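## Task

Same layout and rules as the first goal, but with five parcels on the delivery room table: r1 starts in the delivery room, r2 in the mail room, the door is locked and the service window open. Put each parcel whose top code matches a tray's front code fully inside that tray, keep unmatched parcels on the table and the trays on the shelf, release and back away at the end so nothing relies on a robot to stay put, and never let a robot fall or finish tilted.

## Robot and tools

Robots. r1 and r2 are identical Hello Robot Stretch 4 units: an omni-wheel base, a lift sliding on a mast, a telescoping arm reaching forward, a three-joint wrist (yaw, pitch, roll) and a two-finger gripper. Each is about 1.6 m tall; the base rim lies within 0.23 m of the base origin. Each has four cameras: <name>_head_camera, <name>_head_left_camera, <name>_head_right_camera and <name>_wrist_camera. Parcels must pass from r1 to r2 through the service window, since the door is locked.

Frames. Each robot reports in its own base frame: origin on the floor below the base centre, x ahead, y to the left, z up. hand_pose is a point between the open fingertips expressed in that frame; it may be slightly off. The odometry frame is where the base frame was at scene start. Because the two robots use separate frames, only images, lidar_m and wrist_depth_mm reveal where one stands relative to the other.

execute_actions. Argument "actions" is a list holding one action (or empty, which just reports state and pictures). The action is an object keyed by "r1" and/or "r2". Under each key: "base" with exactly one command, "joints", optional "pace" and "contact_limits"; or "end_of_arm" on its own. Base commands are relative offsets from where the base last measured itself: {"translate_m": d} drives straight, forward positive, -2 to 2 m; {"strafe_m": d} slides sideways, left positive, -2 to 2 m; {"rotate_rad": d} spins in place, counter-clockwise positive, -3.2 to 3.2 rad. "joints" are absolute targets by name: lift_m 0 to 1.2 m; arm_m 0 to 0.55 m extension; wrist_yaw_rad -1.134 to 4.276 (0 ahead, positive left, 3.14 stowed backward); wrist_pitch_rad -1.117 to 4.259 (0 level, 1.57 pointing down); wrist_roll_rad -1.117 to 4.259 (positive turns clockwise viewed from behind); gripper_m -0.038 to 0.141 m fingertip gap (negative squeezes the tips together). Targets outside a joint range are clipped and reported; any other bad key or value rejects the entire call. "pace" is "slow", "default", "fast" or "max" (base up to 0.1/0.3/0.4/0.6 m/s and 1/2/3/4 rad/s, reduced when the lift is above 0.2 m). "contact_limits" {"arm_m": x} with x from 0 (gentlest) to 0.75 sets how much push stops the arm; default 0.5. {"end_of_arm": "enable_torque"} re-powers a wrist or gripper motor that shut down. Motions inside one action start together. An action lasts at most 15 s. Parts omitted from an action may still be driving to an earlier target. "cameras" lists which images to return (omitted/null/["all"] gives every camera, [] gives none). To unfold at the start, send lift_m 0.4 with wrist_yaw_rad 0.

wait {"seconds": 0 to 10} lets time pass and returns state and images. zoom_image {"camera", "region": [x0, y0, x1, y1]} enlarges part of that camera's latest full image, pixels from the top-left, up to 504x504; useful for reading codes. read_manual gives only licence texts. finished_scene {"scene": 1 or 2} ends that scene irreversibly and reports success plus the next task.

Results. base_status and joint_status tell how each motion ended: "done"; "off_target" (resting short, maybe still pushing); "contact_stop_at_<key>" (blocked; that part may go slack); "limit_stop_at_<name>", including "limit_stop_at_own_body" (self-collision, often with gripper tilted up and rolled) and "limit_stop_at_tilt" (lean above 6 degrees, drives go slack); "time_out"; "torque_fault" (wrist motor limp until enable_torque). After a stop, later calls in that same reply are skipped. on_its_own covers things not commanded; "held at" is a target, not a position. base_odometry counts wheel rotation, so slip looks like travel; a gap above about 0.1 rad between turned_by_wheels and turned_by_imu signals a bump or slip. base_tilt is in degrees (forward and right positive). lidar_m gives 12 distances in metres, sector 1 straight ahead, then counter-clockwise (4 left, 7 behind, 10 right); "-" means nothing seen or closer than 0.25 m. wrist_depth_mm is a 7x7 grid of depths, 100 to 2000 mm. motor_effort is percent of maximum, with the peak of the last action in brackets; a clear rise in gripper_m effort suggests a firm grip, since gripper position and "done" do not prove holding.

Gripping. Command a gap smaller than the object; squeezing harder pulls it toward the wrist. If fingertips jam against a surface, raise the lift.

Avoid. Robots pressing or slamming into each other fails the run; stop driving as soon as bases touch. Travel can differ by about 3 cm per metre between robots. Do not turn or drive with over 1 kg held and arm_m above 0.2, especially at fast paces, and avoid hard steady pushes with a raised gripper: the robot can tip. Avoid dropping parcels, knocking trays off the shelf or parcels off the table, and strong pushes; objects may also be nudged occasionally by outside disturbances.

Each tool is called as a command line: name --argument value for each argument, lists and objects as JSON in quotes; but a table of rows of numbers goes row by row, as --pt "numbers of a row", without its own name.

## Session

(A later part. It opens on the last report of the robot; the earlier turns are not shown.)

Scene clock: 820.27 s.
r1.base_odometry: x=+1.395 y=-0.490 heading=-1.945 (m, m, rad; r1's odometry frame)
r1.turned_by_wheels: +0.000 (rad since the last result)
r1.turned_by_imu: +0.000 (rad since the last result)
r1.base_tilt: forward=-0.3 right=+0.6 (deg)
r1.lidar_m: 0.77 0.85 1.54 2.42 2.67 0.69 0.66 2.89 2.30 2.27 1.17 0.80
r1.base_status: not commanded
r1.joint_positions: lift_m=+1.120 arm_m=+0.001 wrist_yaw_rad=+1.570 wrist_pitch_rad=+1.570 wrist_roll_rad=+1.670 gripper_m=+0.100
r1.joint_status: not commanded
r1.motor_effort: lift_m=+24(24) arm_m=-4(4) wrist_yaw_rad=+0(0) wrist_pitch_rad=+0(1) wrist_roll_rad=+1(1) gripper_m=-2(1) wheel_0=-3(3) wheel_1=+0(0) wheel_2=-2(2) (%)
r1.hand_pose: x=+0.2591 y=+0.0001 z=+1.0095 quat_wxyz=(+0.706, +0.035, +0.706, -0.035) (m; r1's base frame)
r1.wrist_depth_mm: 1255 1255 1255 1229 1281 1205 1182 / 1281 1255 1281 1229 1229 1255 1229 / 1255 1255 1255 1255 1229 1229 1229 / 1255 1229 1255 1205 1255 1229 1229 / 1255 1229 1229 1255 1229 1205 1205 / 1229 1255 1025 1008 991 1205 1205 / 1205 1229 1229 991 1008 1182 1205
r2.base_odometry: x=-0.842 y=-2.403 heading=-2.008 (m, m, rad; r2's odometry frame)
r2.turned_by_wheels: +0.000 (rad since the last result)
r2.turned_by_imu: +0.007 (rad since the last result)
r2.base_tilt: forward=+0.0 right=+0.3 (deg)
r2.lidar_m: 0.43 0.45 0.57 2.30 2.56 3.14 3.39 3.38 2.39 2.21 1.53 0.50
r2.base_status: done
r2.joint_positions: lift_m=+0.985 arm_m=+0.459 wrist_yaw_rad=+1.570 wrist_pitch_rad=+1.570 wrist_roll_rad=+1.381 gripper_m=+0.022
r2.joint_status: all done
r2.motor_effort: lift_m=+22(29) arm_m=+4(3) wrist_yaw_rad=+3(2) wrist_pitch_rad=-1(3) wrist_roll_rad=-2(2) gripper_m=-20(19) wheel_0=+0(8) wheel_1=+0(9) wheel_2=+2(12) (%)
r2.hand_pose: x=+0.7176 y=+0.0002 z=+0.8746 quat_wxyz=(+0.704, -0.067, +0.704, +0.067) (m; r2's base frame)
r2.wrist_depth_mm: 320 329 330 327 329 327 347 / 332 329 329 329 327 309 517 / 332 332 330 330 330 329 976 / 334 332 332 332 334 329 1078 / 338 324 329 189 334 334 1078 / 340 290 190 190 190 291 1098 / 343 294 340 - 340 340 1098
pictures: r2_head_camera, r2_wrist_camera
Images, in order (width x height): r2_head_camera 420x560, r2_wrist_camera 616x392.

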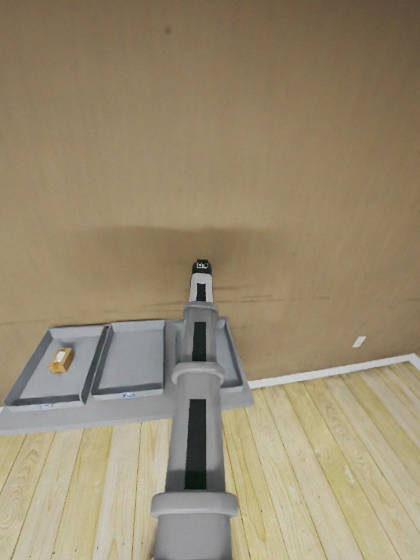

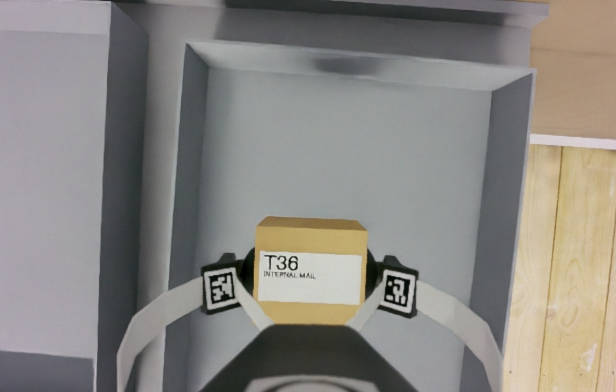

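execute_actions --actions '[{"r2": {"base": {"rotate_rad": -0.02}, "joints": {"lift_m": 0.9}, "pace": "fast"}}]' --cameras '["r2_wrist_camera"]'

execute_actions --actions '[{"r2": {"joints": {"gripper_m": 0.08}, "pace": "fast"}}]' --cameras '["r2_wrist_camera"]'

Scene clock: 831.57 s.
r1.base_odometry: x=+1.395 y=-0.490 heading=-1.945 (m, m, rad; r1's odometry frame)
r1.turned_by_wheels: +0.000 (rad since the last result)
r1.turned_by_imu: +0.000 (rad since the last result)
r1.base_tilt: forward=-0.3 right=+0.6 (deg)
r1.lidar_m: 0.79 0.89 1.52 2.42 2.64 0.67 0.65 2.93 2.31 2.31 1.18 0.82
r1.base_status: not commanded
r1.joint_positions: lift_m=+1.120 arm_m=+0.001 wrist_yaw_rad=+1.570 wrist_pitch_rad=+1.570 wrist_roll_rad=+1.670 gripper_m=+0.100
r1.joint_status: not commanded
r1.motor_effort: lift_m=+24(24) arm_m=-4(4) wrist_yaw_rad=+2(1) wrist_pitch_rad=+1(0) wrist_roll_rad=+3(2) gripper_m=-2(0) wheel_0=-3(3) wheel_1=+0(0) wheel_2=-2(2) (%)
r1.hand_pose: x=+0.2591 y=+0.0001 z=+1.0095 quat_wxyz=(+0.706, +0.035, +0.706, -0.035) (m; r1's base frame)
r1.wrist_depth_mm: 1255 1255 1281 1255 1255 1205 1205 / 1255 1255 1255 1255 1229 1229 1229 / 1255 1229 1229 1255 1255 1229 1229 / 1229 1255 1229 1229 1229 1229 1229 / 1229 1229 1229 1229 1205 1205 1229 / 1229 1205 1025 1008 991 1205 1205 / 1255 1229 1205 991 976 1182 1205
r2.base_odometry: x=-0.842 y=-2.403 heading=-2.028 (m, m, rad; r2's odometry frame)
r2.turned_by_wheels: -0.020 (rad since the last result)
r2.turned_by_imu: -0.021 (rad since the last result)
r2.base_tilt: forward=+0.0 right=+0.3 (deg)
r2.lidar_m: 0.44 0.45 0.56 2.21 2.56 3.10 3.39 3.40 2.42 2.21 1.55 0.51
r2.base_status: done
r2.joint_positions: lift_m=+0.900 arm_m=+0.459 wrist_yaw_rad=+1.570 wrist_pitch_rad=+1.570 wrist_roll_rad=+1.381 gripper_m=+0.022
r2.joint_status: all done
r2.motor_effort: lift_m=+17(25) arm_m=+4(4) wrist_yaw_rad=+3(4) wrist_pitch_rad=+1(2) wrist_roll_rad=-3(1) gripper_m=-21(18) wheel_0=+0(4) wheel_1=+1(5) wheel_2=-1(8) (%)
r2.hand_pose: x=+0.7176 y=+0.0001 z=+0.7900 quat_wxyz=(+0.704, -0.067, +0.704, +0.067) (m; r2's base frame)
r2.wrist_depth_mm: 235 211 238 229 221 211 202 / 234 229 246 246 245 245 220 / 231 234 249 248 248 247 219 / 228 238 250 249 249 249 216 / 229 244 251 189 249 250 218 / 231 215 190 190 190 249 220 / 238 244 255 - 254 244 216
pictures: r2_wrist_camera
Images, in order (width x height): r2_wrist_camera 616x392.

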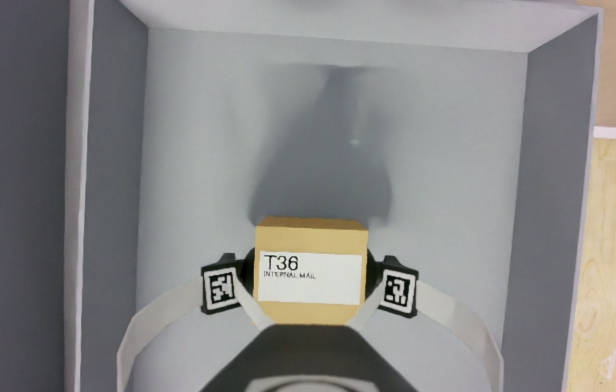

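Scene clock: 832.97 s.
r1.base_odometry: x=+1.395 y=-0.490 heading=-1.945 (m, m, rad; r1's odometry frame)
r1.turned_by_wheels: +0.000 (rad since the last result)
r1.turned_by_imu: +0.000 (rad since the last result)
r1.base_tilt: forward=-0.3 right=+0.6 (deg)
r1.lidar_m: 0.78 0.87 1.55 2.43 2.66 0.68 0.67 2.90 2.32 2.30 1.18 0.82
r1.base_status: not commanded
r1.joint_positions: lift_m=+1.120 arm_m=+0.001 wrist_yaw_rad=+1.570 wrist_pitch_rad=+1.570 wrist_roll_rad=+1.670 gripper_m=+0.100
r1.joint_status: not commanded
r1.motor_effort: lift_m=+24(24) arm_m=-4(4) wrist_yaw_rad=+1(1) wrist_pitch_rad=+1(0) wrist_roll_rad=+2(2) gripper_m=+0(1) wheel_0=-3(3) wheel_1=+0(0) wheel_2=-2(2) (%)
r1.hand_pose: x=+0.2591 y=+0.0001 z=+1.0095 quat_wxyz=(+0.706, +0.035, +0.706, -0.035) (m; r1's base frame)
r1.wrist_depth_mm: 1281 1255 1255 1255 1229 1229 1182 / 1255 1229 1255 1255 1229 1255 1281 / 1255 1255 1229 1255 1229 1255 1229 / 1229 1229 1205 1229 1229 1205 1205 / 1205 1255 1255 1229 1229 1205 1205 / 1229 1205 1042 1008 991 1205 1205 / 1229 1229 1205 1008 1008 1205 1205
r2.base_odometry: x=-0.842 y=-2.403 heading=-2.028 (m, m, rad; r2's odometry frame)
r2.turned_by_wheels: +0.000 (rad since the last result)
r2.turned_by_imu: +0.000 (rad since the last result)
r2.base_tilt: forward=+0.0 right=+0.3 (deg)
r2.lidar_m: 0.44 0.44 0.56 2.21 2.58 3.10 3.37 3.41 2.43 2.20 1.59 0.49
r2.base_status: not commanded
r2.joint_positions: lift_m=+0.900 arm_m=+0.459 wrist_yaw_rad=+1.570 wrist_pitch_rad=+1.570 wrist_roll_rad=+1.381 gripper_m=+0.080
r2.joint_status: all done
r2.motor_effort: lift_m=+17(17) arm_m=+4(4) wrist_yaw_rad=+2(1) wrist_pitch_rad=-1(0) wrist_roll_rad=-2(1) gripper_m=-4(20) wheel_0=+0(0) wheel_1=+1(1) wheel_2=-1(1) (%)
r2.hand_pose: x=+0.7176 y=+0.0001 z=+0.7900 quat_wxyz=(+0.704, -0.067, +0.704, +0.067) (m; r2's base frame)
r2.wrist_depth_mm: 235 211 238 230 220 211 202 / 234 229 246 245 246 245 220 / 231 234 248 248 248 247 219 / 227 239 251 249 249 249 216 / 229 244 251 201 251 250 222 / 231 229 202 202 203 251 220 / 237 234 254 - 254 243 216
pictures: r2_wrist_camera
Images, in order (width x height): r2_wrist_camera 616x392.

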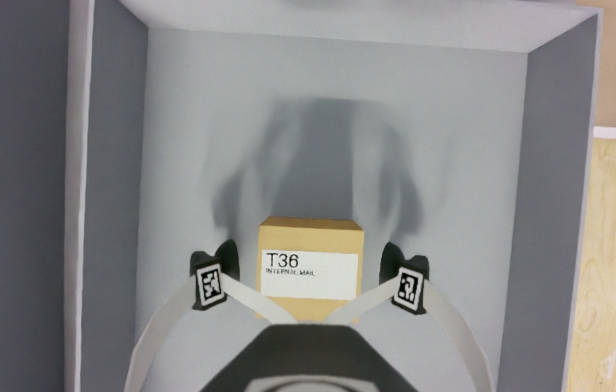

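execute_actions --actions '[{"r2": {"joints": {"lift_m": 0.975}, "pace": "max"}}]' --cameras '[]'

execute_actions --actions '[{"r2": {"base": {"translate_m": -0.2}, "joints": {"arm_m": 0.0, "lift_m": 1.0}, "pace": "max"}}]'

Scene clock: 839.07 s.
r1.base_odometry: x=+1.395 y=-0.490 heading=-1.945 (m, m, rad; r1's odometry frame)
r1.turned_by_wheels: +0.000 (rad since the last result)
r1.turned_by_imu: +0.000 (rad since the last result)
r1.base_tilt: forward=-0.3 right=+0.6 (deg)
r1.lidar_m: 0.78 0.87 1.55 2.44 2.68 0.69 0.66 2.90 2.32 2.29 1.16 0.80
r1.base_status: not commanded
r1.joint_positions: lift_m=+1.120 arm_m=+0.001 wrist_yaw_rad=+1.570 wrist_pitch_rad=+1.570 wrist_roll_rad=+1.670 gripper_m=+0.100
r1.joint_status: not commanded
r1.motor_effort: lift_m=+24(24) arm_m=-4(4) wrist_yaw_rad=+1(0) wrist_pitch_rad=-1(0) wrist_roll_rad=+1(2) gripper_m=-2(1) wheel_0=-3(3) wheel_1=+0(1) wheel_2=-2(2) (%)
r1.hand_pose: x=+0.2591 y=+0.0001 z=+1.0095 quat_wxyz=(+0.706, +0.035, +0.706, -0.035) (m; r1's base frame)
r1.wrist_depth_mm: 1255 1281 1229 1229 1229 1229 1182 / 1255 1255 1255 1255 1255 1229 1229 / 1255 1255 1229 1255 1229 1205 1229 / 1255 1255 1229 1229 1255 1255 1205 / 1229 1255 1229 1229 1229 1229 1205 / 1255 1205 1025 1008 1008 1205 1205 / 1229 1205 1229 1008 991 1205 1229
r2.base_odometry: x=-0.842 y=-2.403 heading=-2.028 (m, m, rad; r2's odometry frame)
r2.turned_by_wheels: +0.000 (rad since the last result)
r2.turned_by_imu: +0.000 (rad since the last result)
r2.base_tilt: forward=+0.0 right=+0.4 (deg)
r2.lidar_m: 0.42 0.46 0.56 2.20 2.57 3.09 3.37 3.41 2.44 2.20 1.58 0.49
r2.base_status: not commanded
r2.joint_positions: lift_m=+0.975 arm_m=+0.459 wrist_yaw_rad=+1.570 wrist_pitch_rad=+1.570 wrist_roll_rad=+1.381 gripper_m=+0.080
r2.joint_status: all done
r2.motor_effort: lift_m=+23(26) arm_m=+4(4) wrist_yaw_rad=+3(3) wrist_pitch_rad=+0(0) wrist_roll_rad=-2(2) gripper_m=-2(3) wheel_0=+0(0) wheel_1=+1(1) wheel_2=-2(1) (%)
r2.hand_pose: x=+0.7176 y=+0.0001 z=+0.8645 quat_wxyz=(+0.704, -0.067, +0.704, +0.067) (m; r2's base frame)
r2.wrist_depth_mm: 310 320 320 320 320 319 364 / 320 298 319 320 319 300 554 / 324 304 322 320 319 319 1060 / 325 306 324 324 324 319 1042 / 327 309 324 276 324 324 1060 / 329 294 327 327 327 304 1098 / 332 315 330 - 330 329 1078
pictures: none
No camera images: the call's "cameras" was empty. Leave "cameras" out to get every camera's image.

Scene clock: 840.97 s.
r1.base_odometry: x=+1.395 y=-0.490 heading=-1.945 (m, m, rad; r1's odometry frame)
r1.turned_by_wheels: +0.000 (rad since the last result)
r1.turned_by_imu: +0.000 (rad since the last result)
r1.base_tilt: forward=-0.3 right=+0.6 (deg)
r1.lidar_m: 0.79 0.87 1.51 2.43 2.69 0.69 0.67 2.92 2.29 2.27 1.17 0.81
r1.base_status: not commanded
r1.joint_positions: lift_m=+1.120 arm_m=+0.001 wrist_yaw_rad=+1.570 wrist_pitch_rad=+1.570 wrist_roll_rad=+1.670 gripper_m=+0.100
r1.joint_status: not commanded
r1.motor_effort: lift_m=+24(24) arm_m=-4(4) wrist_yaw_rad=+1(0) wrist_pitch_rad=+0(1) wrist_roll_rad=+0(2) gripper_m=-1(2) wheel_0=-3(3) wheel_1=-1(1) wheel_2=-2(2) (%)
r1.hand_pose: x=+0.2591 y=+0.0001 z=+1.0095 quat_wxyz=(+0.706, +0.035, +0.706, -0.035) (m; r1's base frame)
r1.wrist_depth_mm: 1255 1255 1255 1255 1229 1229 1229 / 1281 1229 1255 1255 1229 1255 1255 / 1255 1255 1229 1255 1255 1255 1229 / 1255 1229 1229 1255 1205 1229 1205 / 1229 1205 1229 1205 1205 1205 1229 / 1205 1229 1025 1008 1008 1229 1205 / 1255 1255 1229 991 991 1205 1205
r2.base_odometry: x=-0.754 y=-2.224 heading=-2.028 (m, m, rad; r2's odometry frame)
r2.turned_by_wheels: +0.000 (rad since the last result)
r2.turned_by_imu: -0.001 (rad since the last result)
r2.base_tilt: forward=+0.0 right=+0.3 (deg)
r2.lidar_m: 0.63 0.64 0.78 2.50 2.55 3.08 3.18 3.21 2.46 2.23 1.97 0.75
r2.base_status: done
r2.joint_positions: lift_m=+1.000 arm_m=+0.003 wrist_yaw_rad=+1.570 wrist_pitch_rad=+1.570 wrist_roll_rad=+1.381 gripper_m=+0.080
r2.joint_status: all done
joint sent to its limit — the command would take r2.arm_m past its lower limit, so that joint was sent only as far as its limit.
r2.motor_effort: lift_m=+23(26) arm_m=-4(4) wrist_yaw_rad=+1(3) wrist_pitch_rad=+0(1) wrist_roll_rad=-1(2) gripper_m=-2(3) wheel_0=-1(6) wheel_1=-1(7) wheel_2=-2(11) (%)
r2.hand_pose: x=+0.2612 y=+0.0001 z=+0.8895 quat_wxyz=(+0.704, -0.067, +0.704, +0.067) (m; r2's base frame)
r2.wrist_depth_mm: 1078 1078 1078 1078 1060 1060 1078 / 1078 1098 1078 1098 1098 1078 1078 / 1078 1098 1078 1078 1078 1098 1098 / 1118 1098 1098 1098 1098 1098 1098 / 1098 1098 891 891 1098 1098 1098 / 1098 1118 891 904 904 1098 1098 / 1118 1098 1118 - 1118 1098 1098
pictures: r1_head_camera, r1_head_left_camera, r1_head_right_camera, r1_wrist_camera, r2_head_camera, r2_head_left_camera, r2_head_right_camera, r2_wrist_camera
Images, in order (width x height): r1_head_camera 420x560, r1_head_left_camera 420x672, r1_head_right_camera 420x672, r1_wrist_camera 616x392, r2_head_camera 420x560, r2_head_left_camera 420x672, r2_head_right_camera 420x672, r2_wrist_camera 616x392.

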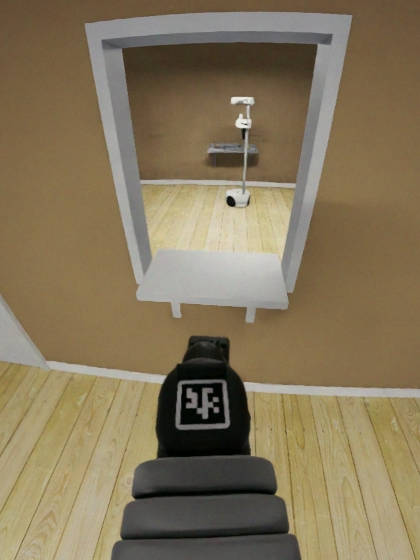

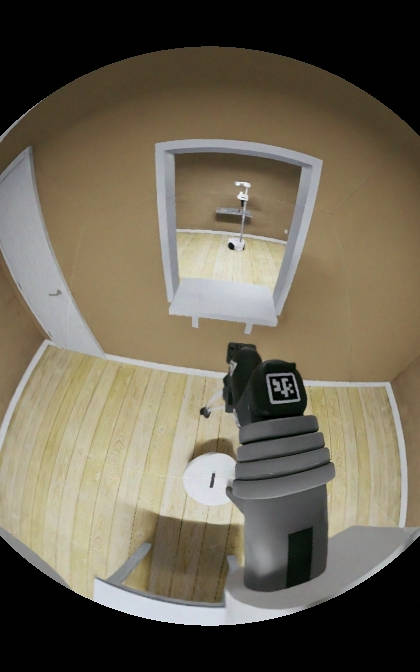

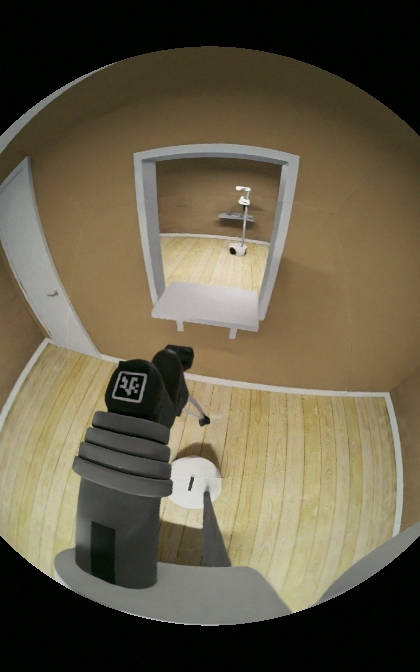

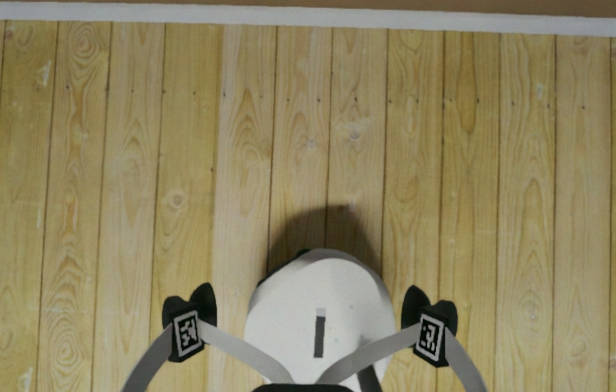

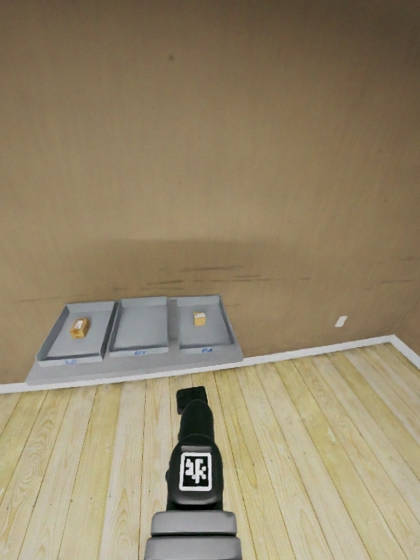

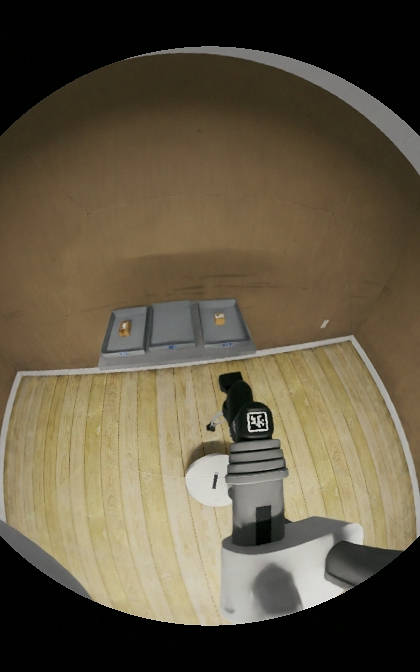

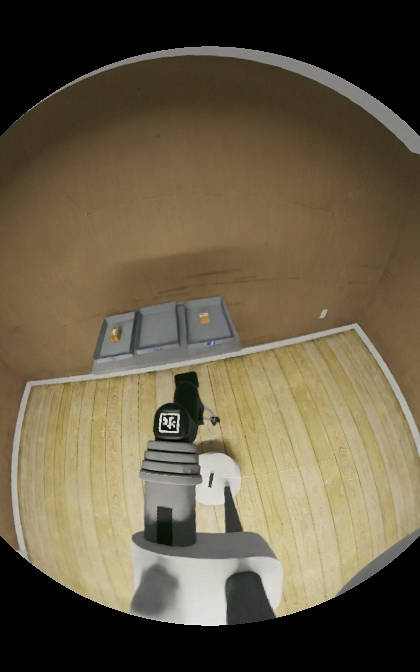

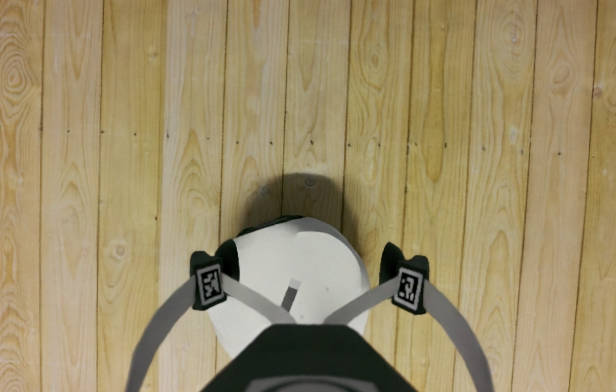

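finished_scene --scene 2

The scene is finished: the task was done.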